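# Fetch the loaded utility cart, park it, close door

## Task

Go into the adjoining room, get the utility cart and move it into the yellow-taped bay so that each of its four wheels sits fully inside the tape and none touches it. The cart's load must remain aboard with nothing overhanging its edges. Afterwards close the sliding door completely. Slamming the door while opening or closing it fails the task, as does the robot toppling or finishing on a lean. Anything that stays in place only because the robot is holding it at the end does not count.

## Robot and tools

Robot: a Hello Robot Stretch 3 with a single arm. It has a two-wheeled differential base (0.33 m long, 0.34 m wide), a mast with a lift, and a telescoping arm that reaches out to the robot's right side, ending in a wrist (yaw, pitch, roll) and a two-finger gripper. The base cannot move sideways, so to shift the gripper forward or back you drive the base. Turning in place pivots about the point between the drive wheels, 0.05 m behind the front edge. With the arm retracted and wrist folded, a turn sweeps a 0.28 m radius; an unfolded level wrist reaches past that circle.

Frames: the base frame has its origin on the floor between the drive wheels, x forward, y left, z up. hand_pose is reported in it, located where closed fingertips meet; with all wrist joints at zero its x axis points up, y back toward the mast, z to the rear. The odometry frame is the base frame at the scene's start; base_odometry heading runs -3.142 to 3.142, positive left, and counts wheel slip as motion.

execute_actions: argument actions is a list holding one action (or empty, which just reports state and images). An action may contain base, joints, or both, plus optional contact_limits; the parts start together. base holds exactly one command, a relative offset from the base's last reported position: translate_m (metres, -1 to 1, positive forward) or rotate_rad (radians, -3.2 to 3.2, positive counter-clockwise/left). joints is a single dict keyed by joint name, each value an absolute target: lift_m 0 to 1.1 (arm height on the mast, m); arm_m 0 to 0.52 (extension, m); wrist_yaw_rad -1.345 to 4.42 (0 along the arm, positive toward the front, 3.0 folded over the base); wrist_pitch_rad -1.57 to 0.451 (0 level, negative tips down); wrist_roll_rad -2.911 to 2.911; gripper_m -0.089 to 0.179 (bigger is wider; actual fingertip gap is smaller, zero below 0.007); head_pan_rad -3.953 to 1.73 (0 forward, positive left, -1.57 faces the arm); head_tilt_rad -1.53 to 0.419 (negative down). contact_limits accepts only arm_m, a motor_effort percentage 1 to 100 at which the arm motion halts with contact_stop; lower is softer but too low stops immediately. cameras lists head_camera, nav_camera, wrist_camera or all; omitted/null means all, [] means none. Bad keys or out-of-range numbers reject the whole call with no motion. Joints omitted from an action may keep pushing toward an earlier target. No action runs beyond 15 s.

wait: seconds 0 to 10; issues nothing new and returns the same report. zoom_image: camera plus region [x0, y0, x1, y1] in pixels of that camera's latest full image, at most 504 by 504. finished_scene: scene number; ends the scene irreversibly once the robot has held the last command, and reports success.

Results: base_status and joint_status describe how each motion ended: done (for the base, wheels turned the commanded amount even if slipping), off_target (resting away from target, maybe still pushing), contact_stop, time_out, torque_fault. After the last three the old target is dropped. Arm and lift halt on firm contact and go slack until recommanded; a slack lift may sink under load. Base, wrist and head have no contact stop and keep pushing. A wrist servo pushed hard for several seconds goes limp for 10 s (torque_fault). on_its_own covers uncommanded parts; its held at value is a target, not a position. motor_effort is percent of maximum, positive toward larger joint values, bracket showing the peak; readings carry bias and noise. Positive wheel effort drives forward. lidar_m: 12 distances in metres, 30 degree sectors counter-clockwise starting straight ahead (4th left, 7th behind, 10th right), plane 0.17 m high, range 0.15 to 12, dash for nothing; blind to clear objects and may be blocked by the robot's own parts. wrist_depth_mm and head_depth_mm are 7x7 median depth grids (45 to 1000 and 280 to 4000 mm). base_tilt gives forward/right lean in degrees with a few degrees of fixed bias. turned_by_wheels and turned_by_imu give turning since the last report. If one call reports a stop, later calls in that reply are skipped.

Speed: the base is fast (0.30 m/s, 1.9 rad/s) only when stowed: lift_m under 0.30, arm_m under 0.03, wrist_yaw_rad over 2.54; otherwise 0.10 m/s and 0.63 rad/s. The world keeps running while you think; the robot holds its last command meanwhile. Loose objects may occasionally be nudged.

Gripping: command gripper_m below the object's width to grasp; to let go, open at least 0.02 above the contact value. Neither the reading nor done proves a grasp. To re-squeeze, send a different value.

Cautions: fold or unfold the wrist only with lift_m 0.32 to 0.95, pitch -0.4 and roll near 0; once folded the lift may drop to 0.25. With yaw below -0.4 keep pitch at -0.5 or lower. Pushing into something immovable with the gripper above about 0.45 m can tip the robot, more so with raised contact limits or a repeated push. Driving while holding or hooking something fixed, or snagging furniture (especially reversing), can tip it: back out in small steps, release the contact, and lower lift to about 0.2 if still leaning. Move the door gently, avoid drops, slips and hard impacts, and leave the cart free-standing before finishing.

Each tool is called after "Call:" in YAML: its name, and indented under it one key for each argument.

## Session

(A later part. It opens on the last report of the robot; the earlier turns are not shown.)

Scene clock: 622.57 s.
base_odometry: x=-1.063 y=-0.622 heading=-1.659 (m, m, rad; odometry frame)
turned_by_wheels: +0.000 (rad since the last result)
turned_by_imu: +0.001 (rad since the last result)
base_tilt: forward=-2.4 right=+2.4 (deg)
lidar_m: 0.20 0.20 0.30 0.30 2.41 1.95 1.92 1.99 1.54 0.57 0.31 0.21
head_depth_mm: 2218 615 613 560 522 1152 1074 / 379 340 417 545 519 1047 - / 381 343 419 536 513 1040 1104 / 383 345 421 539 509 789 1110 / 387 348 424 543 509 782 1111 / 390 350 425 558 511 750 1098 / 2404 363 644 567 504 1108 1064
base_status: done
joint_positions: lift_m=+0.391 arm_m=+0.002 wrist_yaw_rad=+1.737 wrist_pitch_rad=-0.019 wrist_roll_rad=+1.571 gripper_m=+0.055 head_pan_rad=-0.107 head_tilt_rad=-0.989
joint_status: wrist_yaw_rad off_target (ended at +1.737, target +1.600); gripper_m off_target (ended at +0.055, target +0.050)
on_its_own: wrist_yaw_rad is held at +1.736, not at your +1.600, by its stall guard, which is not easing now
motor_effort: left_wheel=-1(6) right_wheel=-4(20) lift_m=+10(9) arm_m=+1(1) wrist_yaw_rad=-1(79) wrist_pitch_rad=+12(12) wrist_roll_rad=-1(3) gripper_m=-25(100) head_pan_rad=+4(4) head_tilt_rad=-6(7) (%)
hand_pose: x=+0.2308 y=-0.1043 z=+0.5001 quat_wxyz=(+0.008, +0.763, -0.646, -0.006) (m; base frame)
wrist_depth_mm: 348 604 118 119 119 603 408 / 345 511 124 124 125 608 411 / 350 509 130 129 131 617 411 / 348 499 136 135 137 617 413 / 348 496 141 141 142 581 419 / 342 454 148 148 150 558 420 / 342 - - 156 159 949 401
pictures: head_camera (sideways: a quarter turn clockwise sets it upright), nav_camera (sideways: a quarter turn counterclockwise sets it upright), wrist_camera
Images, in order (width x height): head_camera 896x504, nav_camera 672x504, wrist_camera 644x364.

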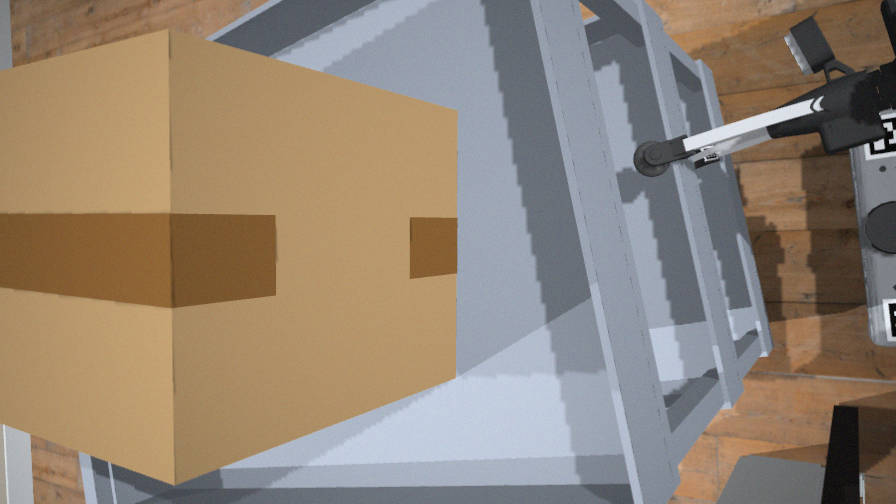

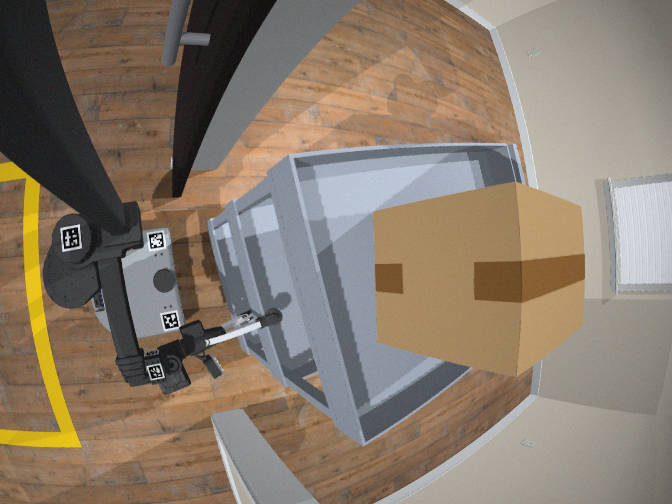

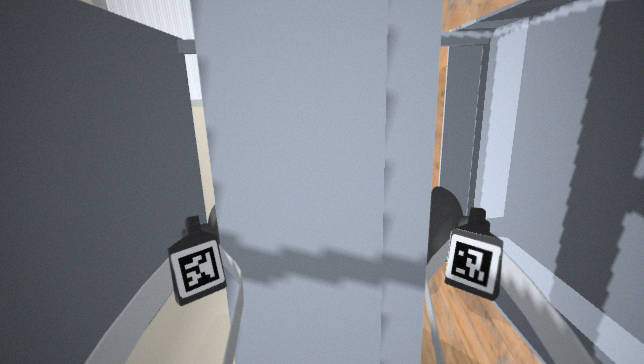

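Call:
execute_actions:
  actions:
    - {"base":{"translate_m":-0.25},"joints":{"head_pan_rad":0.1,"head_tilt_rad":-0.9}}

Scene clock: 635.60 s.
base_odometry: x=-1.041 y=-0.373 heading=-1.658 (m, m, rad; odometry frame)
turned_by_wheels: +0.000 (rad since the last result)
turned_by_imu: +0.001 (rad since the last result)
base_tilt: forward=-2.3 right=+2.3 (deg)
lidar_m: 0.20 0.20 0.47 2.04 2.19 1.70 1.67 1.78 1.52 1.06 0.30 0.21
head_depth_mm: 460 365 355 435 513 488 1045 / 462 367 369 455 524 613 1047 / 467 370 382 478 527 739 1050 / 489 373 399 505 529 678 1054 / 2760 376 425 585 531 681 1058 / 2789 2269 721 588 535 554 1109 / 2787 2276 1888 1616 515 1134 1114
base_status: done
joint_positions: lift_m=+0.391 arm_m=+0.002 wrist_yaw_rad=+1.808 wrist_pitch_rad=-0.019 wrist_roll_rad=+1.568 gripper_m=+0.058 head_pan_rad=+0.093 head_tilt_rad=-0.902
joint_status: all done
on_its_own: wrist_yaw_rad is held at +1.793, not at your +1.600, by its stall guard, which is not easing now; gripper_m is held at +0.057, not at your +0.050, by its stall guard, which is not easing now; wrist_yaw_rad is at rest, and its effort (-20) is outside its rest range (-12 to +12)
motor_effort: left_wheel=+0(5) right_wheel=-4(13) lift_m=+10(10) arm_m=+1(0) wrist_yaw_rad=-20(51) wrist_pitch_rad=+12(12) wrist_roll_rad=+0(0) gripper_m=-23(25) head_pan_rad=+5(26) head_tilt_rad=+1(15) (%)
hand_pose: x=+0.2272 y=-0.0865 z=+0.5002 quat_wxyz=(+0.009, +0.786, -0.618, -0.005) (m; base frame)
wrist_depth_mm: 347 516 109 109 110 607 409 / 343 507 115 116 116 609 411 / 348 504 123 123 124 613 410 / 349 499 132 131 133 617 413 / 345 496 140 140 141 587 417 / 344 456 151 151 153 574 419 / 342 - 635 163 169 785 400
pictures: head_camera (sideways: a quarter turn clockwise sets it upright), nav_camera (sideways: a quarter turn counterclockwise sets it upright), wrist_camera
Images, in order (width x height): head_camera 896x504, nav_camera 672x504, wrist_camera 644x364.

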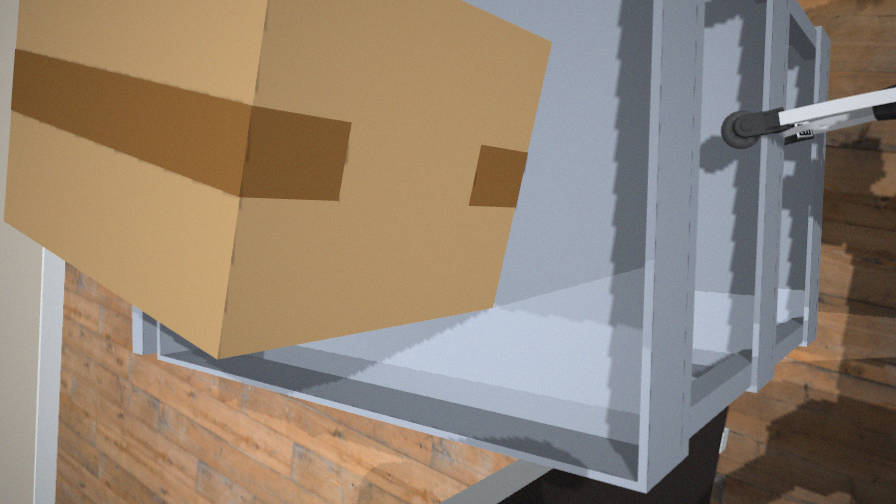

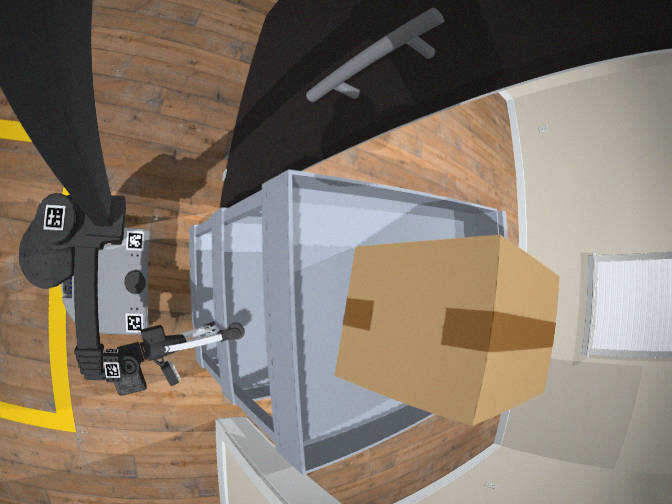

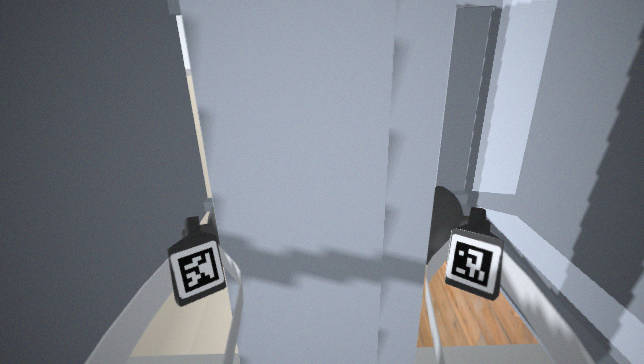

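Call:
execute_actions:
  actions:
    - {"base":{"translate_m":-0.3},"joints":{"gripper_m":0.045,"wrist_yaw_rad":1.65}}

Scene clock: 648.87 s.
base_odometry: x=-1.015 y=-0.074 heading=-1.658 (m, m, rad; odometry frame)
turned_by_wheels: +0.000 (rad since the last result)
turned_by_imu: +0.002 (rad since the last result)
base_tilt: forward=-2.3 right=+2.3 (deg)
lidar_m: 0.19 0.19 0.93 2.30 1.81 1.39 1.37 1.46 1.50 1.47 0.31 0.20
head_depth_mm: 459 364 366 453 522 488 1047 / 464 367 376 468 526 490 1051 / 468 370 387 484 528 491 1051 / 2807 395 407 542 530 493 1058 / 2823 805 701 611 532 496 1074 / 2918 2276 1849 963 1180 1195 1108 / 2903 691 799 1026 1348 1234 1111
base_status: done
joint_positions: lift_m=+0.391 arm_m=+0.002 wrist_yaw_rad=+1.549 wrist_pitch_rad=-0.019 wrist_roll_rad=+1.581 gripper_m=+0.056 head_pan_rad=+0.093 head_tilt_rad=-0.902
joint_status: wrist_yaw_rad off_target (ended at +1.549, target +1.650); gripper_m off_target (ended at +0.056, target +0.045)
on_its_own: wrist_yaw_rad is held at +1.545, not at your +1.650, by its stall guard, which is not easing now; gripper_m is held at +0.055, not at your +0.045, by its stall guard, which is not easing now
motor_effort: left_wheel=-2(6) right_wheel=-2(17) lift_m=+10(10) arm_m=+0(0) wrist_yaw_rad=-5(100) wrist_pitch_rad=+11(11) wrist_roll_rad=-5(6) gripper_m=-25(84) head_pan_rad=+3(4) head_tilt_rad=+1(1) (%)
hand_pose: x=+0.2343 y=-0.1524 z=+0.5003 quat_wxyz=(+0.003, +0.699, -0.715, -0.010) (m; base frame)
wrist_depth_mm: - - 139 139 139 878 376 / 346 - 140 140 141 569 408 / 344 504 141 141 142 616 408 / 347 502 142 143 142 629 412 / 345 494 143 143 143 591 418 / 345 453 144 144 144 594 419 / 341 536 145 146 146 607 403
pictures: head_camera (sideways: a quarter turn clockwise sets it upright), nav_camera (sideways: a quarter turn counterclockwise sets it upright), wrist_camera
Images, in order (width x height): head_camera 896x504, nav_camera 672x504, wrist_camera 644x364.

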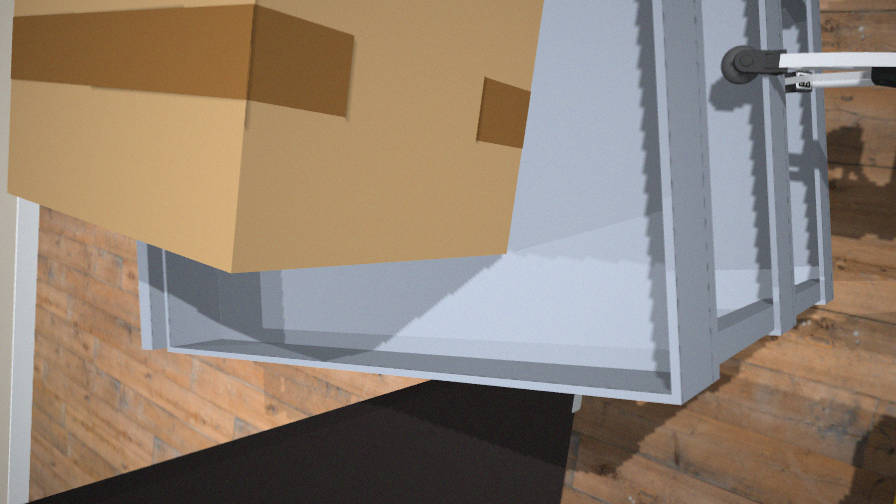

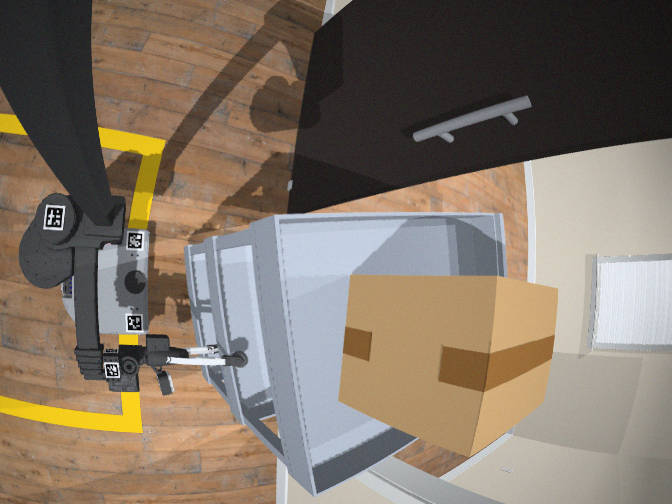

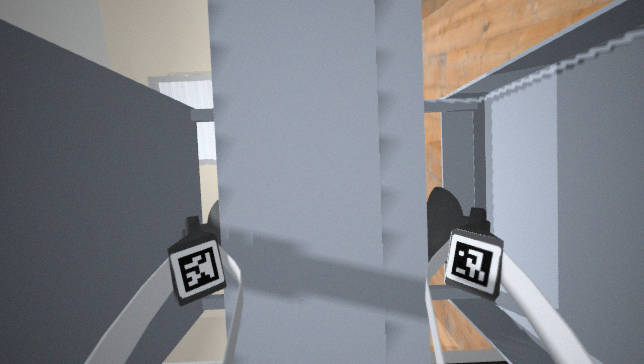

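Call:
execute_actions:
  actions:
    - {"base":{"translate_m":-0.4},"joints":{"gripper_m":0.05,"wrist_yaw_rad":1.6}}

Scene clock: 665.57 s.
base_odometry: x=-0.980 y=+0.324 heading=-1.658 (m, m, rad; odometry frame)
turned_by_wheels: +0.000 (rad since the last result)
turned_by_imu: +0.002 (rad since the last result)
base_tilt: forward=-2.3 right=+2.4 (deg)
lidar_m: 0.18 0.19 1.56 2.34 1.28 0.99 0.98 1.03 1.46 1.44 0.31 0.20
head_depth_mm: 459 364 367 454 522 482 1045 / 463 367 378 470 525 489 1047 / 504 369 389 486 529 492 1050 / 2844 803 680 597 530 494 1002 / 2873 819 717 600 524 495 1091 / 949 1098 1328 1549 1371 1219 1111 / 929 1114 1366 1576 1400 1242 1110
base_status: done
joint_positions: lift_m=+0.391 arm_m=+0.002 wrist_yaw_rad=+1.485 wrist_pitch_rad=-0.018 wrist_roll_rad=+1.583 gripper_m=+0.058 head_pan_rad=+0.093 head_tilt_rad=-0.902
joint_status: wrist_yaw_rad off_target (ended at +1.485, target +1.600); gripper_m off_target (ended at +0.058, target +0.050)
on_its_own: wrist_yaw_rad is held at +1.491, not at your +1.600, by its stall guard, which is not easing now; gripper_m is held at +0.057, not at your +0.050, by its stall guard, which is not easing now
motor_effort: left_wheel=-2(9) right_wheel=-2(13) lift_m=+10(10) arm_m=-1(1) wrist_yaw_rad=+9(57) wrist_pitch_rad=+11(11) wrist_roll_rad=-5(6) gripper_m=-24(60) head_pan_rad=+4(4) head_tilt_rad=+1(1) (%)
hand_pose: x=+0.2334 y=-0.1689 z=+0.5003 quat_wxyz=(+0.002, +0.676, -0.737, -0.011) (m; base frame)
wrist_depth_mm: 940 990 145 145 145 864 371 / 346 - 144 144 145 597 405 / 352 506 144 144 144 616 413 / 349 499 144 144 144 626 414 / 346 490 143 144 144 582 416 / 344 451 143 143 143 633 422 / 339 536 143 143 143 619 404
pictures: head_camera (sideways: a quarter turn clockwise sets it upright), nav_camera (sideways: a quarter turn counterclockwise sets it upright), wrist_camera
Images, in order (width x height): head_camera 896x504, nav_camera 672x504, wrist_camera 644x364.

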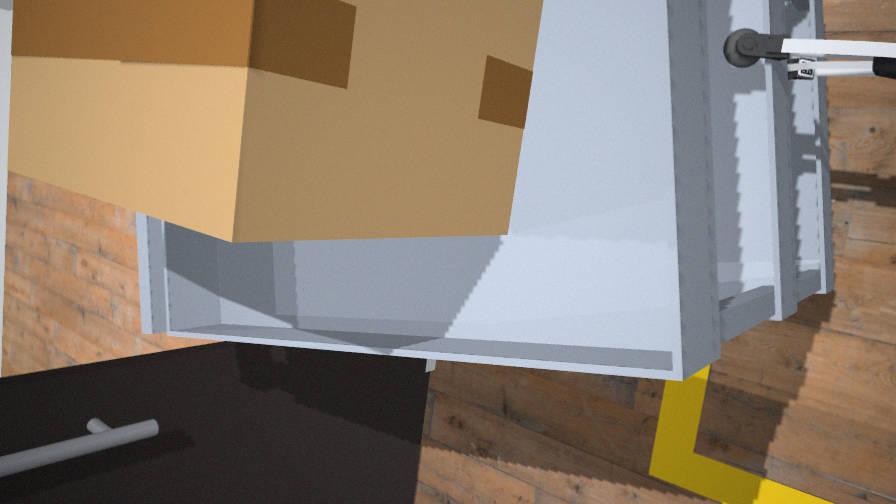

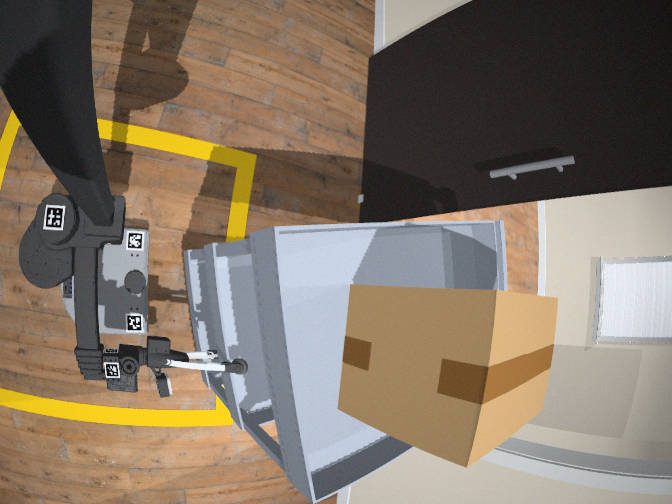

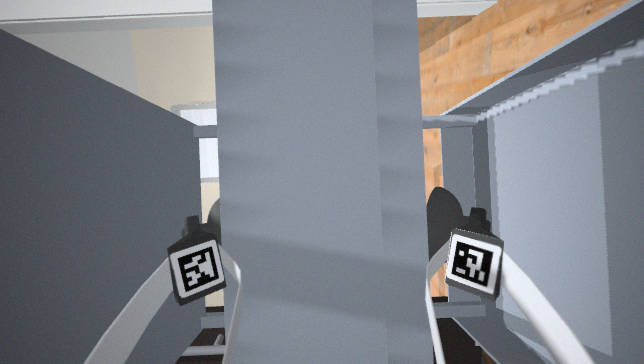

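Call:
execute_actions:
  actions:
    - {"base":{"rotate_rad":-0.22},"joints":{"wrist_yaw_rad":1.62,"gripper_m":0.045}}
  cameras: []

Call:
execute_actions:
  actions:
    - {"base":{"translate_m":-0.4},"joints":{"head_pan_rad":0.0,"head_tilt_rad":-1.1}}

Scene clock: 673.80 s.
base_odometry: x=-0.980 y=+0.324 heading=-1.878 (m, m, rad; odometry frame)
turned_by_wheels: -0.219 (rad since the last result)
turned_by_imu: -0.218 (rad since the last result)
base_tilt: forward=-2.3 right=+2.4 (deg)
lidar_m: 0.16 0.16 0.17 2.33 1.61 1.06 0.97 0.99 1.23 1.43 0.36 0.19
head_depth_mm: 480 365 352 443 523 679 1076 / 464 367 352 443 519 482 1046 / 467 368 351 442 517 484 983 / 471 372 350 441 521 477 908 / 476 374 350 440 524 471 731 / 2885 775 687 615 534 472 1075 / 2872 1061 761 628 1349 1197 1114
base_status: done
joint_positions: lift_m=+0.391 arm_m=+0.002 wrist_yaw_rad=+1.672 wrist_pitch_rad=-0.018 wrist_roll_rad=+1.576 gripper_m=+0.050 head_pan_rad=+0.093 head_tilt_rad=-0.902
joint_status: wrist_yaw_rad off_target (ended at +1.672, target +1.620); gripper_m off_target (ended at +0.050, target +0.045)
on_its_own: wrist_yaw_rad is at rest, and its effort (-67) is outside its rest range (-12 to +12)
motor_effort: left_wheel=+6(7) right_wheel=-11(14) lift_m=+10(10) arm_m=+1(2) wrist_yaw_rad=-67(67) wrist_pitch_rad=+11(11) wrist_roll_rad=-2(6) gripper_m=-27(82) head_pan_rad=+3(4) head_tilt_rad=+1(1) (%)
hand_pose: x=+0.2331 y=-0.1210 z=+0.5005 quat_wxyz=(+0.005, +0.742, -0.671, -0.008) (m; base frame)
wrist_depth_mm: 939 937 146 147 146 862 534 / 344 - 146 146 146 819 390 / 349 506 145 145 146 615 410 / 348 499 145 145 145 620 415 / 343 495 144 144 144 584 420 / 343 454 143 143 143 589 421 / 339 535 143 142 143 603 404
pictures: none
No camera images: the call's "cameras" was empty. Leave "cameras" out to get every camera's image.

Scene clock: 678.77 s.
base_odometry: x=-0.859 y=+0.705 heading=-1.878 (m, m, rad; odometry frame)
turned_by_wheels: +0.000 (rad since the last result)
turned_by_imu: +0.002 (rad since the last result)
base_tilt: forward=-2.3 right=+2.4 (deg)
lidar_m: 0.18 0.18 1.76 2.28 0.95 0.63 0.58 0.59 0.73 1.49 0.32 0.20
head_depth_mm: 318 359 458 526 801 1169 1104 / 320 361 463 529 735 1164 - / 321 363 466 532 739 1149 - / 324 366 469 535 505 1136 - / 326 368 536 537 504 1153 - / 720 668 598 532 501 1187 1110 / 739 1493 1533 1400 1281 1194 1102
base_status: done
joint_positions: lift_m=+0.391 arm_m=+0.002 wrist_yaw_rad=+1.600 wrist_pitch_rad=-0.018 wrist_roll_rad=+1.582 gripper_m=+0.056 head_pan_rad=+0.007 head_tilt_rad=-1.087
joint_status: all done
on_its_own: gripper_m is held at +0.055, not at your +0.045, by its stall guard, which is not easing now; wrist_yaw_rad moved -0.071 to your old target +1.620
motor_effort: left_wheel=-1(3) right_wheel=-4(20) lift_m=+10(10) arm_m=-1(0) wrist_yaw_rad=+31(67) wrist_pitch_rad=+11(11) wrist_roll_rad=-5(6) gripper_m=-24(28) head_pan_rad=-4(16) head_tilt_rad=-8(28) (%)
hand_pose: x=+0.2343 y=-0.1393 z=+0.5005 quat_wxyz=(+0.003, +0.717, -0.697, -0.010) (m; base frame)
wrist_depth_mm: - - 139 139 140 874 372 / 345 - 141 140 141 574 408 / 350 505 141 141 141 619 410 / 347 501 142 142 142 621 417 / 344 491 143 143 143 589 417 / 343 451 144 144 144 637 421 / 338 538 145 145 145 610 406
pictures: head_camera (sideways: a quarter turn clockwise sets it upright), nav_camera (sideways: a quarter turn counterclockwise sets it upright), wrist_camera
Images, in order (width x height): head_camera 896x504, nav_camera 672x504, wrist_camera 644x364.

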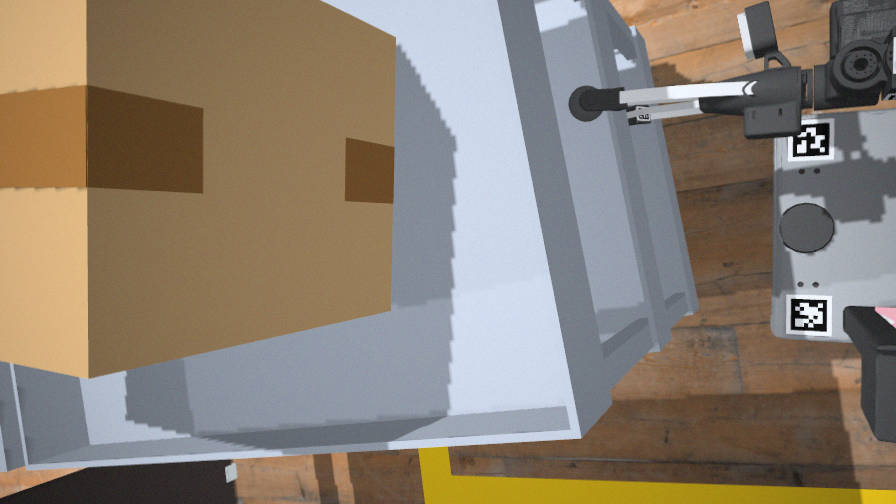

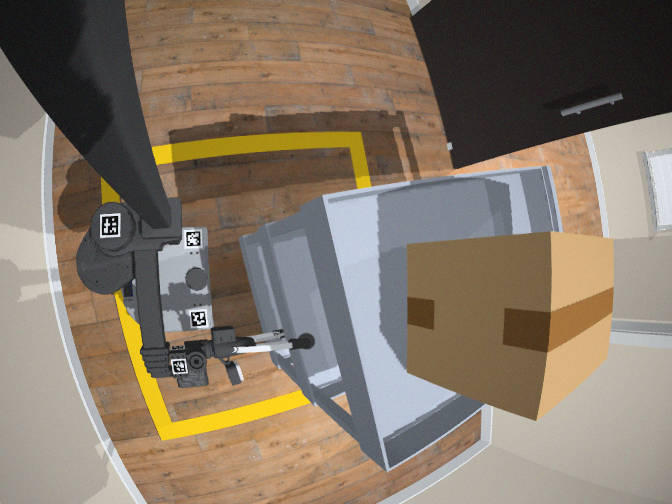

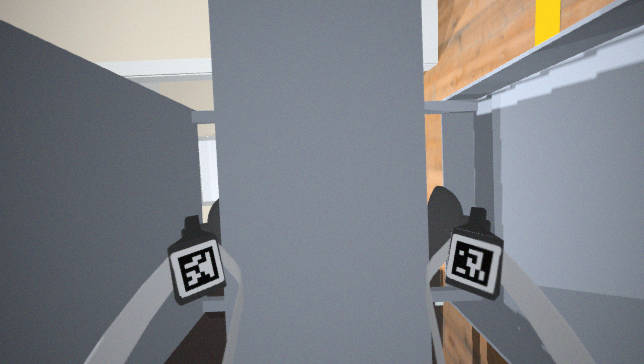

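Call:
execute_actions:
  actions:
    - {"base":{"translate_m":-0.24},"joints":{"head_tilt_rad":-1.0}}

Scene clock: 691.93 s.
base_odometry: x=-0.786 y=+0.934 heading=-1.878 (m, m, rad; odometry frame)
turned_by_wheels: +0.000 (rad since the last result)
turned_by_imu: +0.001 (rad since the last result)
base_tilt: forward=-2.3 right=+2.4 (deg)
lidar_m: 0.19 0.20 2.06 2.25 0.56 0.37 0.34 0.34 0.43 0.91 0.31 0.21
head_depth_mm: 367 338 415 529 512 1040 1092 / 368 344 424 531 508 975 1116 / 372 350 434 541 509 1042 1106 / 374 356 444 545 512 789 1116 / 768 699 632 566 505 792 1109 / 2273 784 632 558 492 1201 1101 / 1537 1750 1702 1493 1339 1210 1098
base_status: done
joint_positions: lift_m=+0.391 arm_m=+0.002 wrist_yaw_rad=+1.561 wrist_pitch_rad=-0.018 wrist_roll_rad=+1.579 gripper_m=+0.056 head_pan_rad=+0.007 head_tilt_rad=-1.001
joint_status: all done
on_its_own: wrist_yaw_rad is held at +1.583, not at your +1.620, by its stall guard, which is still easing; gripper_m is held at +0.055, not at your +0.045, by its stall guard, which is not easing now
motor_effort: left_wheel=-1(3) right_wheel=-4(17) lift_m=+10(9) arm_m=+0(0) wrist_yaw_rad=+28(29) wrist_pitch_rad=+11(11) wrist_roll_rad=-4(4) gripper_m=-24(24) head_pan_rad=-4(4) head_tilt_rad=+1(14) (%)
hand_pose: x=+0.2344 y=-0.1493 z=+0.5005 quat_wxyz=(+0.004, +0.704, -0.710, -0.009) (m; base frame)
wrist_depth_mm: - - 135 134 136 859 373 / 344 552 137 137 137 573 411 / 348 505 139 139 139 618 412 / 346 497 141 141 141 622 413 / 342 489 142 142 142 586 420 / 344 454 145 145 145 642 422 / 340 544 148 147 148 609 405
pictures: head_camera (sideways: a quarter turn clockwise sets it upright), nav_camera (sideways: a quarter turn counterclockwise sets it upright), wrist_camera
Images, in order (width x height): head_camera 896x504, nav_camera 672x504, wrist_camera 644x364.

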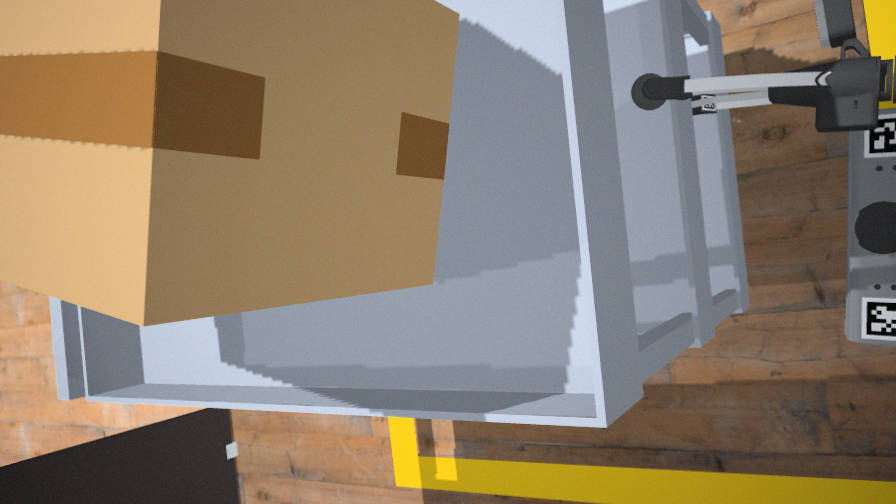

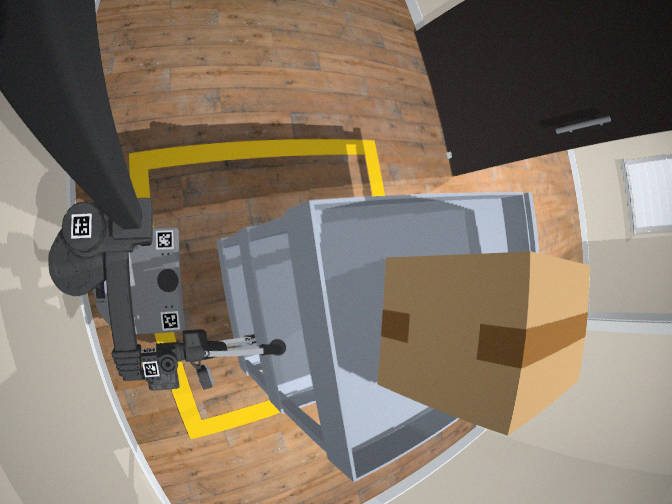

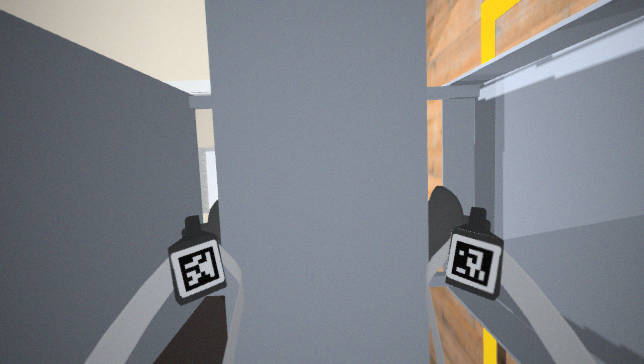

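Call:
execute_actions:
  actions:
    - {"joints":{"gripper_m":0.17,"wrist_yaw_rad":1.56}}
  cameras: []

Call:
execute_actions:
  actions:
    - {"joints":{"wrist_yaw_rad":2.3}}
  cameras: ["head_camera","nav_camera"]

Scene clock: 711.13 s.
base_odometry: x=-0.786 y=+0.934 heading=-1.878 (m, m, rad; odometry frame)
turned_by_wheels: +0.000 (rad since the last result)
turned_by_imu: +0.001 (rad since the last result)
base_tilt: forward=-2.3 right=+2.4 (deg)
lidar_m: 0.19 0.19 2.07 2.25 0.56 0.37 0.34 0.35 0.43 0.90 0.31 0.21
head_depth_mm: 367 338 416 530 512 1040 1091 / 368 344 425 532 508 973 1115 / 372 350 434 542 509 1038 1105 / 375 356 444 545 509 788 1106 / 773 715 633 567 505 794 1102 / 2281 783 633 558 499 1205 1096 / 1523 1746 1724 1500 1330 1208 1100
base_status: not commanded
joint_positions: lift_m=+0.391 arm_m=+0.002 wrist_yaw_rad=+1.558 wrist_pitch_rad=-0.022 wrist_roll_rad=+1.577 gripper_m=+0.170 head_pan_rad=+0.007 head_tilt_rad=-1.001
joint_status: all done
motor_effort: left_wheel=+1(2) right_wheel=-1(5) lift_m=+10(10) arm_m=+0(1) wrist_yaw_rad=+3(7) wrist_pitch_rad=+14(32) wrist_roll_rad=-3(3) gripper_m=+2(99) head_pan_rad=-4(3) head_tilt_rad=+0(1) (%)
hand_pose: x=+0.2343 y=-0.1502 z=+0.4994 quat_wxyz=(+0.006, +0.702, -0.712, -0.010) (m; base frame)
wrist_depth_mm: - - 135 135 136 853 374 / 347 553 137 136 138 560 408 / 345 511 139 139 140 609 410 / 350 505 141 140 142 630 412 / 348 585 143 143 143 725 397 / 329 601 145 145 146 678 379 / 361 483 147 147 148 577 446
pictures: none
No camera images: the call's "cameras" was empty. Leave "cameras" out to get every camera's image.

Scene clock: 712.47 s.
base_odometry: x=-0.786 y=+0.934 heading=-1.878 (m, m, rad; odometry frame)
turned_by_wheels: +0.000 (rad since the last result)
turned_by_imu: +0.000 (rad since the last result)
base_tilt: forward=-2.4 right=+2.4 (deg)
lidar_m: 0.19 0.20 2.06 2.25 0.56 0.37 0.34 0.35 0.43 0.90 0.31 0.21
head_depth_mm: 367 338 415 529 513 1036 1094 / 369 344 425 533 507 983 1101 / 373 351 434 541 510 1038 1116 / 374 357 443 546 512 784 1111 / 770 715 632 567 506 790 1111 / 2273 784 635 558 499 1206 1096 / 1538 1738 1704 1500 1344 1207 1101
base_status: not commanded
joint_positions: lift_m=+0.391 arm_m=+0.002 wrist_yaw_rad=+2.298 wrist_pitch_rad=-0.022 wrist_roll_rad=+1.577 gripper_m=+0.170 head_pan_rad=+0.007 head_tilt_rad=-1.001
joint_status: all done
motor_effort: left_wheel=+1(2) right_wheel=-2(2) lift_m=+10(10) arm_m=+0(0) wrist_yaw_rad=+3(3) wrist_pitch_rad=+13(14) wrist_roll_rad=-3(3) gripper_m=+2(1) head_pan_rad=-3(3) head_tilt_rad=+1(0) (%)
hand_pose: x=+0.1696 y=+0.0231 z=+0.4994 quat_wxyz=(+0.009, +0.912, -0.410, -0.007) (m; base frame)
wrist_depth_mm: 350 518 110 111 112 553 402 / 347 - 124 125 130 872 407 / 344 - 147 144 155 869 365 / - - - 169 - 894 600 / - - 245 204 241 246 249 / - - - - - 987 545 / - - - - - 929 632
pictures: head_camera (sideways: a quarter turn clockwise sets it upright), nav_camera (sideways: a quarter turn counterclockwise sets it upright)
Images, in order (width x height): head_camera 896x504, nav_camera 672x504.

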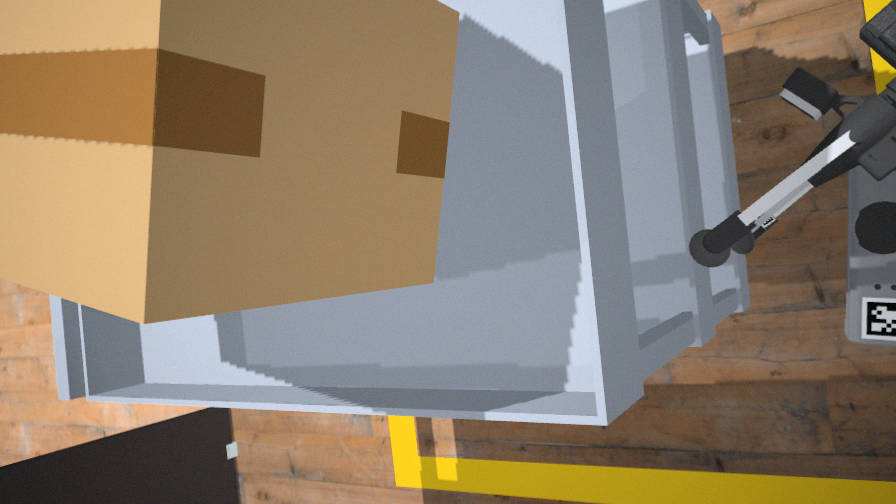

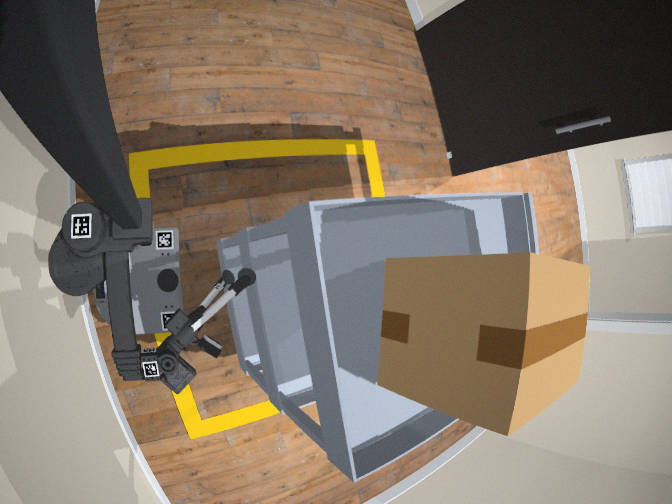

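Call:
execute_actions:
  actions:
    - {"joints":{"wrist_yaw_rad":2.65,"gripper_m":0.1}}
  cameras: ["head_camera"]

Call:
execute_actions:
  actions:
    - {"joints":{"wrist_roll_rad":0.0,"wrist_pitch_rad":-0.4,"gripper_m":0.02}}
  cameras: []

Call:
execute_actions:
  actions:
    - {"joints":{"wrist_yaw_rad":3.0}}
  cameras: ["nav_camera"]

Scene clock: 717.30 s.
base_odometry: x=-0.786 y=+0.934 heading=-1.878 (m, m, rad; odometry frame)
turned_by_wheels: +0.000 (rad since the last result)
turned_by_imu: +0.000 (rad since the last result)
base_tilt: forward=-2.3 right=+2.4 (deg)
lidar_m: 0.19 0.19 2.06 2.25 0.56 0.37 0.34 0.35 0.43 0.90 0.31 0.21
head_depth_mm: 367 339 416 528 512 1036 1090 / 369 344 424 534 508 982 1082 / 372 351 434 542 508 1041 1104 / 375 357 444 545 510 789 1116 / 773 714 634 566 506 794 1111 / 2304 785 632 558 500 1206 1098 / 1543 1753 1699 1497 1343 1207 1107
base_status: not commanded
joint_positions: lift_m=+0.391 arm_m=+0.002 wrist_yaw_rad=+2.648 wrist_pitch_rad=-0.022 wrist_roll_rad=+1.577 gripper_m=+0.100 head_pan_rad=+0.007 head_tilt_rad=-1.001
joint_status: all done
motor_effort: left_wheel=+1(2) right_wheel=-2(3) lift_m=+10(10) arm_m=+0(1) wrist_yaw_rad=+3(2) wrist_pitch_rad=+13(13) wrist_roll_rad=-3(3) gripper_m=-1(99) head_pan_rad=-4(4) head_tilt_rad=+1(0) (%)
hand_pose: x=+0.0998 y=+0.0783 z=+0.4994 quat_wxyz=(+0.010, +0.970, -0.244, -0.006) (m; base frame)
wrist_depth_mm: - - 154 150 - 851 584 / 215 214 207 182 212 215 214 / - - - 233 - 813 588 / - - - - - 881 597 / - - - - - 827 597 / - - - - - 852 603 / - - - - - 986 579
pictures: head_camera (sideways: a quarter turn clockwise sets it upright)
Images, in order (width x height): head_camera 896x504.

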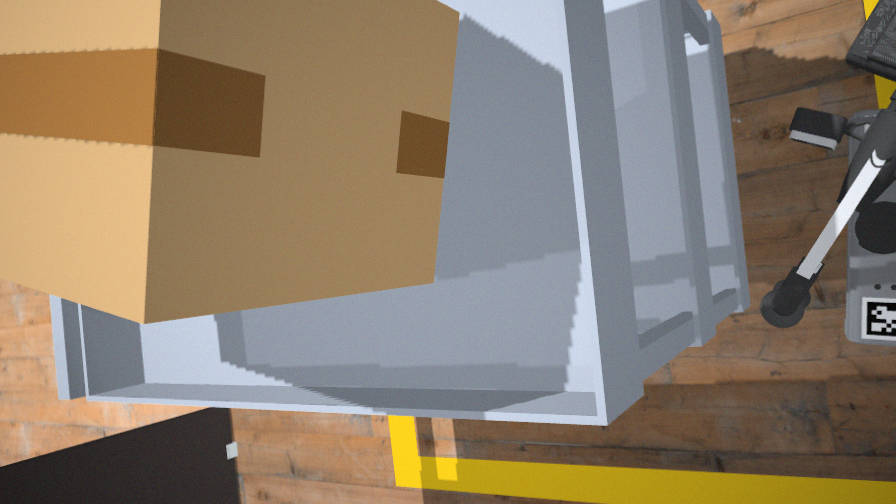

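Scene clock: 718.73 s.
base_odometry: x=-0.786 y=+0.934 heading=-1.878 (m, m, rad; odometry frame)
turned_by_wheels: +0.000 (rad since the last result)
turned_by_imu: +0.000 (rad since the last result)
base_tilt: forward=-2.3 right=+2.4 (deg)
lidar_m: 0.19 0.19 2.07 2.26 0.56 0.37 0.34 0.34 0.43 0.90 0.31 0.21
head_depth_mm: 367 338 415 530 513 1039 1089 / 368 344 425 532 507 981 1090 / 372 350 434 544 509 1037 1106 / 375 356 444 545 509 787 1116 / 770 714 631 567 504 796 1104 / 2246 781 632 560 499 1202 1095 / 1538 1750 1711 1495 1347 1210 1100
base_status: not commanded
joint_positions: lift_m=+0.391 arm_m=+0.002 wrist_yaw_rad=+2.648 wrist_pitch_rad=-0.413 wrist_roll_rad=+0.004 gripper_m=+0.020 head_pan_rad=+0.007 head_tilt_rad=-1.001
joint_status: all done
motor_effort: left_wheel=+1(1) right_wheel=-2(2) lift_m=+10(10) arm_m=+0(1) wrist_yaw_rad=+2(3) wrist_pitch_rad=+8(13) wrist_roll_rad=-2(4) gripper_m=+0(94) head_pan_rad=-4(3) head_tilt_rad=+1(0) (%)
hand_pose: x=+0.0853 y=+0.0512 z=+0.4044 quat_wxyz=(+0.310, +0.708, -0.029, +0.634) (m; base frame)
wrist_depth_mm: - - - - 199 156 128 / - - - - 228 168 134 / - - - - 256 - 618 / 919 894 877 863 785 787 580 / 768 741 731 718 421 476 484 / - 624 613 599 404 418 414 / - 553 552 529 357 368 362
pictures: none
No camera images: the call's "cameras" was empty. Leave "cameras" out to get every camera's image.

Scene clock: 719.77 s.
base_odometry: x=-0.786 y=+0.934 heading=-1.878 (m, m, rad; odometry frame)
turned_by_wheels: +0.000 (rad since the last result)
turned_by_imu: +0.000 (rad since the last result)
base_tilt: forward=-2.4 right=+2.4 (deg)
lidar_m: 0.19 0.20 2.07 2.25 0.56 0.37 0.34 0.34 0.43 0.90 0.31 0.21
head_depth_mm: 367 338 416 528 514 1041 1094 / 369 344 425 533 509 983 1104 / 372 350 434 541 509 1041 1105 / 375 357 443 546 511 793 1109 / 770 716 634 567 505 794 1114 / 2299 781 633 558 500 1207 1103 / 1539 1746 1717 1503 1339 1203 1099
base_status: not commanded
joint_positions: lift_m=+0.391 arm_m=+0.002 wrist_yaw_rad=+2.998 wrist_pitch_rad=-0.413 wrist_roll_rad=+0.004 gripper_m=+0.020 head_pan_rad=+0.007 head_tilt_rad=-1.001
joint_status: all done
motor_effort: left_wheel=+1(1) right_wheel=-3(2) lift_m=+10(10) arm_m=-1(0) wrist_yaw_rad=+3(1) wrist_pitch_rad=+8(8) wrist_roll_rad=-2(2) gripper_m=+0(0) head_pan_rad=-5(4) head_tilt_rad=+0(0) (%)
hand_pose: x=+0.0110 y=+0.0758 z=+0.4044 quat_wxyz=(+0.195, +0.702, +0.095, +0.679) (m; base frame)
wrist_depth_mm: 636 - - - - - - / 633 - - - - - - / 601 823 - - - - 201 / 568 817 876 888 842 830 220 / 538 712 - 716 696 674 635 / 502 626 - 596 588 318 380 / 477 542 - 556 525 328 363
pictures: nav_camera (sideways: a quarter turn counterclockwise sets it upright)
Images, in order (width x height): nav_camera 672x504.

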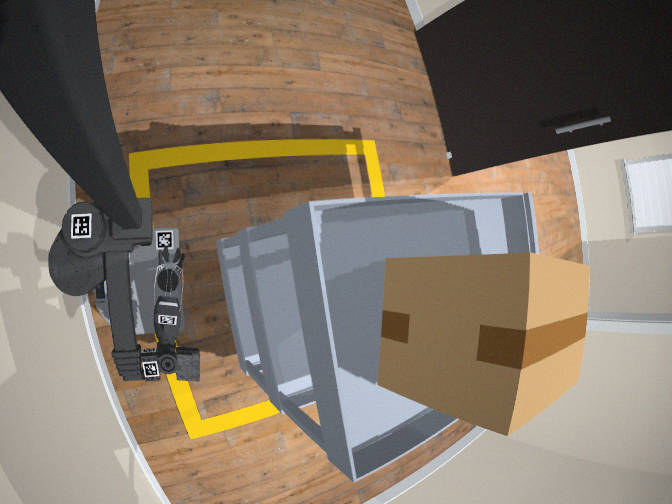

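Call:
execute_actions:
  actions:
    - {"base":{"translate_m":-0.03},"joints":{"lift_m":0.25,"arm_m":0.0}}
  cameras: []

Call:
execute_actions:
  actions:
    - {"base":{"rotate_rad":-1.45},"joints":{"head_pan_rad":1.57,"head_tilt_rad":-1.0}}

Scene clock: 752.17 s.
base_odometry: x=-0.777 y=+0.963 heading=-1.878 (m, m, rad; odometry frame)
turned_by_wheels: +0.000 (rad since the last result)
turned_by_imu: +0.001 (rad since the last result)
base_tilt: forward=-2.3 right=+2.4 (deg)
lidar_m: 0.22 0.23 2.10 2.25 0.51 0.34 0.31 0.32 0.39 0.82 0.35 0.24
head_depth_mm: 367 371 457 547 793 1127 1085 / 368 377 466 549 524 1078 1100 / 371 385 476 553 525 1069 1110 / 375 391 487 563 527 1056 1109 / 787 711 634 567 522 1150 1108 / 2205 778 660 549 532 1200 1096 / 1543 1771 1703 1506 1341 1207 1104
base_status: done
joint_positions: lift_m=+0.251 arm_m=+0.002 wrist_yaw_rad=+2.998 wrist_pitch_rad=-0.415 wrist_roll_rad=+0.004 gripper_m=+0.020 head_pan_rad=+0.007 head_tilt_rad=-1.001
joint_status: all done
joint sent to its limit — the command would take arm_m past its lower limit, so that joint was sent only as far as its limit.
motor_effort: left_wheel=+1(3) right_wheel=-2(5) lift_m=+7(8) arm_m=+0(0) wrist_yaw_rad=+3(3) wrist_pitch_rad=+9(9) wrist_roll_rad=-2(2) gripper_m=-1(1) head_pan_rad=-4(3) head_tilt_rad=+0(1) (%)
hand_pose: x=+0.0109 y=+0.0756 z=+0.2642 quat_wxyz=(+0.195, +0.702, +0.096, +0.679) (m; base frame)
wrist_depth_mm: 575 - - - - - - / 570 - - - - - 958 / 542 732 810 792 763 744 710 / 504 643 639 631 617 602 239 / 467 531 - - 510 507 239 / 433 - - - 424 431 247 / - - - - 381 378 313
pictures: none
No camera images: the call's "cameras" was empty. Leave "cameras" out to get every camera's image.

Scene clock: 754.30 s.
base_odometry: x=-0.777 y=+0.963 heading=+2.956 (m, m, rad; odometry frame)
turned_by_wheels: -1.450 (rad since the last result)
turned_by_imu: -1.449 (rad since the last result)
base_tilt: forward=-2.3 right=+2.4 (deg)
lidar_m: 1.22 0.31 0.23 0.22 0.23 2.33 1.22 0.44 0.32 0.31 0.32 0.44
head_depth_mm: 367 369 450 540 521 1043 1078 / 369 382 468 549 524 1058 1079 / 373 394 487 560 526 1068 1088 / 779 706 617 563 527 1056 - / 2277 745 620 558 530 - - / 1554 1823 1697 1502 - 1208 - / 1544 1840 1739 - - 1202 1101
base_status: done
joint_positions: lift_m=+0.251 arm_m=+0.002 wrist_yaw_rad=+2.998 wrist_pitch_rad=-0.415 wrist_roll_rad=+0.004 gripper_m=+0.020 head_pan_rad=+1.563 head_tilt_rad=-1.000
joint_status: all done
motor_effort: left_wheel=+1(8) right_wheel=-3(5) lift_m=+7(8) arm_m=+0(0) wrist_yaw_rad=+3(2) wrist_pitch_rad=+9(9) wrist_roll_rad=-2(2) gripper_m=+0(0) head_pan_rad=+4(47) head_tilt_rad=+1(2) (%)
hand_pose: x=+0.0109 y=+0.0756 z=+0.2642 quat_wxyz=(+0.195, +0.702, +0.096, +0.679) (m; base frame)
wrist_depth_mm: - - - 820 824 - - / - - 580 633 620 532 411 / 861 810 461 470 465 339 343 / 657 649 321 333 350 368 546 / 544 532 - - 511 491 496 / 477 - - - 426 428 425 / - - - - 381 377 373
pictures: head_camera (sideways: a quarter turn clockwise sets it upright), nav_camera (sideways: a quarter turn counterclockwise sets it upright), wrist_camera
Images, in order (width x height): head_camera 896x504, nav_camera 672x504, wrist_camera 644x364.

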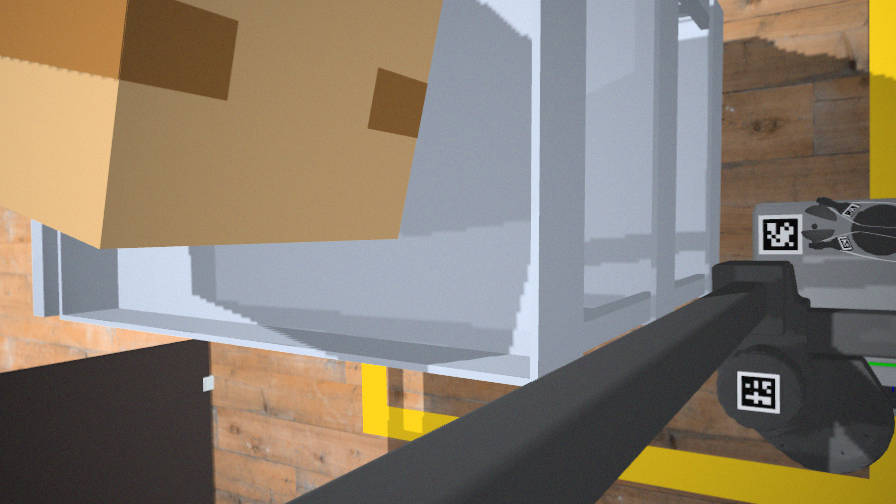

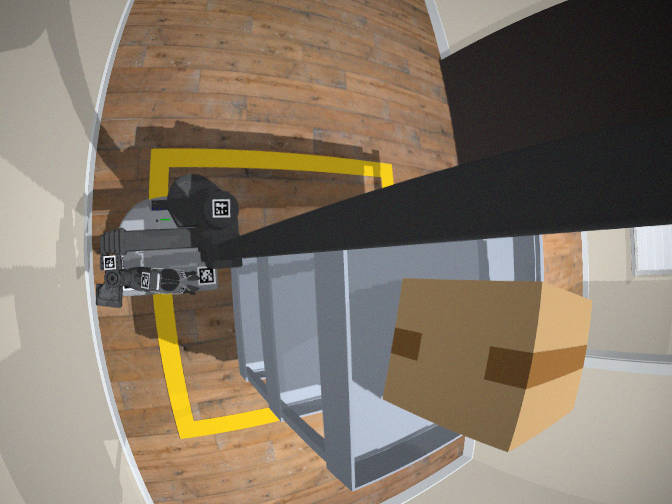

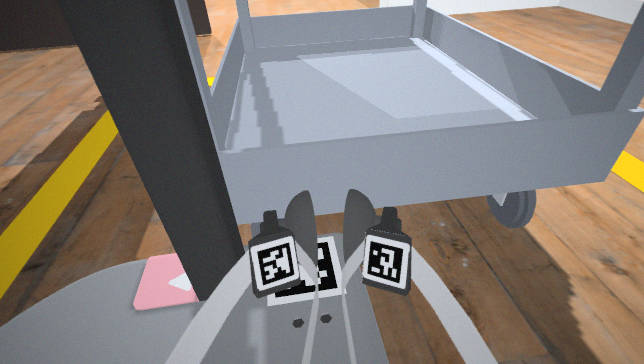

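Call:
execute_actions:
  actions:
    - {"base":{"translate_m":-0.95},"joints":{"head_pan_rad":1.2,"head_tilt_rad":-0.6}}

Scene clock: 760.47 s.
base_odometry: x=+0.156 y=+0.787 heading=+2.956 (m, m, rad; odometry frame)
turned_by_wheels: +0.000 (rad since the last result)
turned_by_imu: +0.002 (rad since the last result)
base_tilt: forward=-2.3 right=+2.4 (deg)
lidar_m: 0.88 0.89 1.72 1.66 1.78 1.35 1.20 0.44 0.32 0.31 0.32 0.44
head_depth_mm: 3426 3675 2737 2122 1691 1396 1197 / - - 2917 2158 1712 1410 1202 / - - 2927 2130 1699 1415 1204 / 1469 1624 1839 2014 1713 1422 1205 / 1414 1556 1742 1951 1725 1417 1212 / 1372 1518 1684 1883 1735 1440 1213 / 1329 1464 1606 1805 1739 1428 1222
base_status: done
joint_positions: lift_m=+0.251 arm_m=+0.002 wrist_yaw_rad=+2.999 wrist_pitch_rad=-0.415 wrist_roll_rad=+0.004 gripper_m=+0.020 head_pan_rad=+1.207 head_tilt_rad=-0.606
joint_status: all done
motor_effort: left_wheel=+1(5) right_wheel=-2(7) lift_m=+8(8) arm_m=-1(0) wrist_yaw_rad=+2(2) wrist_pitch_rad=+9(9) wrist_roll_rad=-2(2) gripper_m=+0(0) head_pan_rad=-4(36) head_tilt_rad=+4(35) (%)
hand_pose: x=+0.0107 y=+0.0756 z=+0.2642 quat_wxyz=(+0.195, +0.702, +0.096, +0.679) (m; base frame)
wrist_depth_mm: - - - - - - 952 / - - - - - 990 963 / 853 812 810 803 769 757 738 / 667 661 638 637 615 597 586 / 549 536 - - 509 502 489 / 475 - - - 427 434 427 / - - - - 380 377 372
pictures: head_camera (sideways: a quarter turn clockwise sets it upright), nav_camera (sideways: a quarter turn counterclockwise sets it upright), wrist_camera
Images, in order (width x height): head_camera 896x504, nav_camera 672x504, wrist_camera 644x364.

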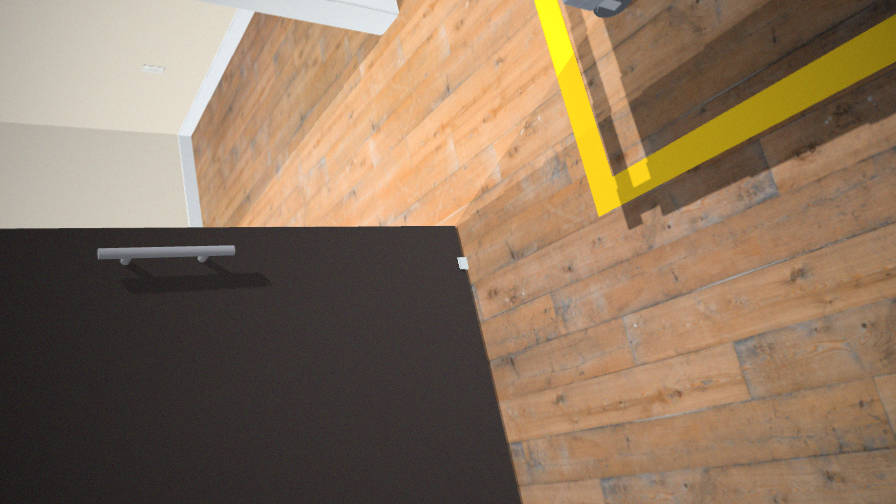

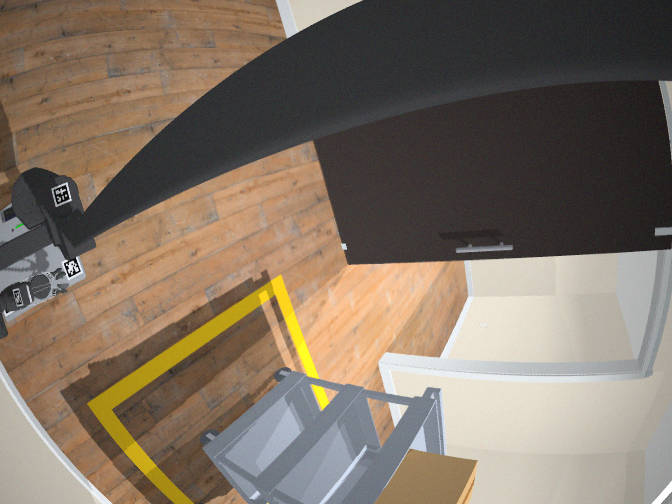

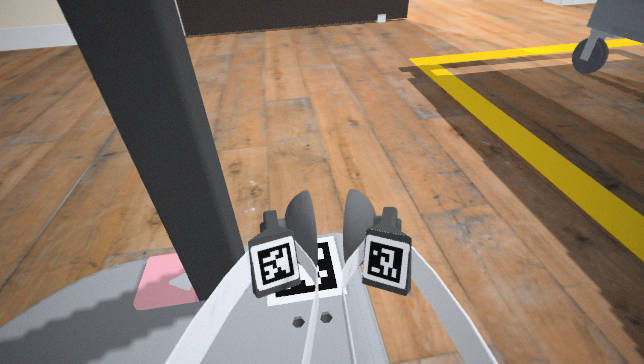

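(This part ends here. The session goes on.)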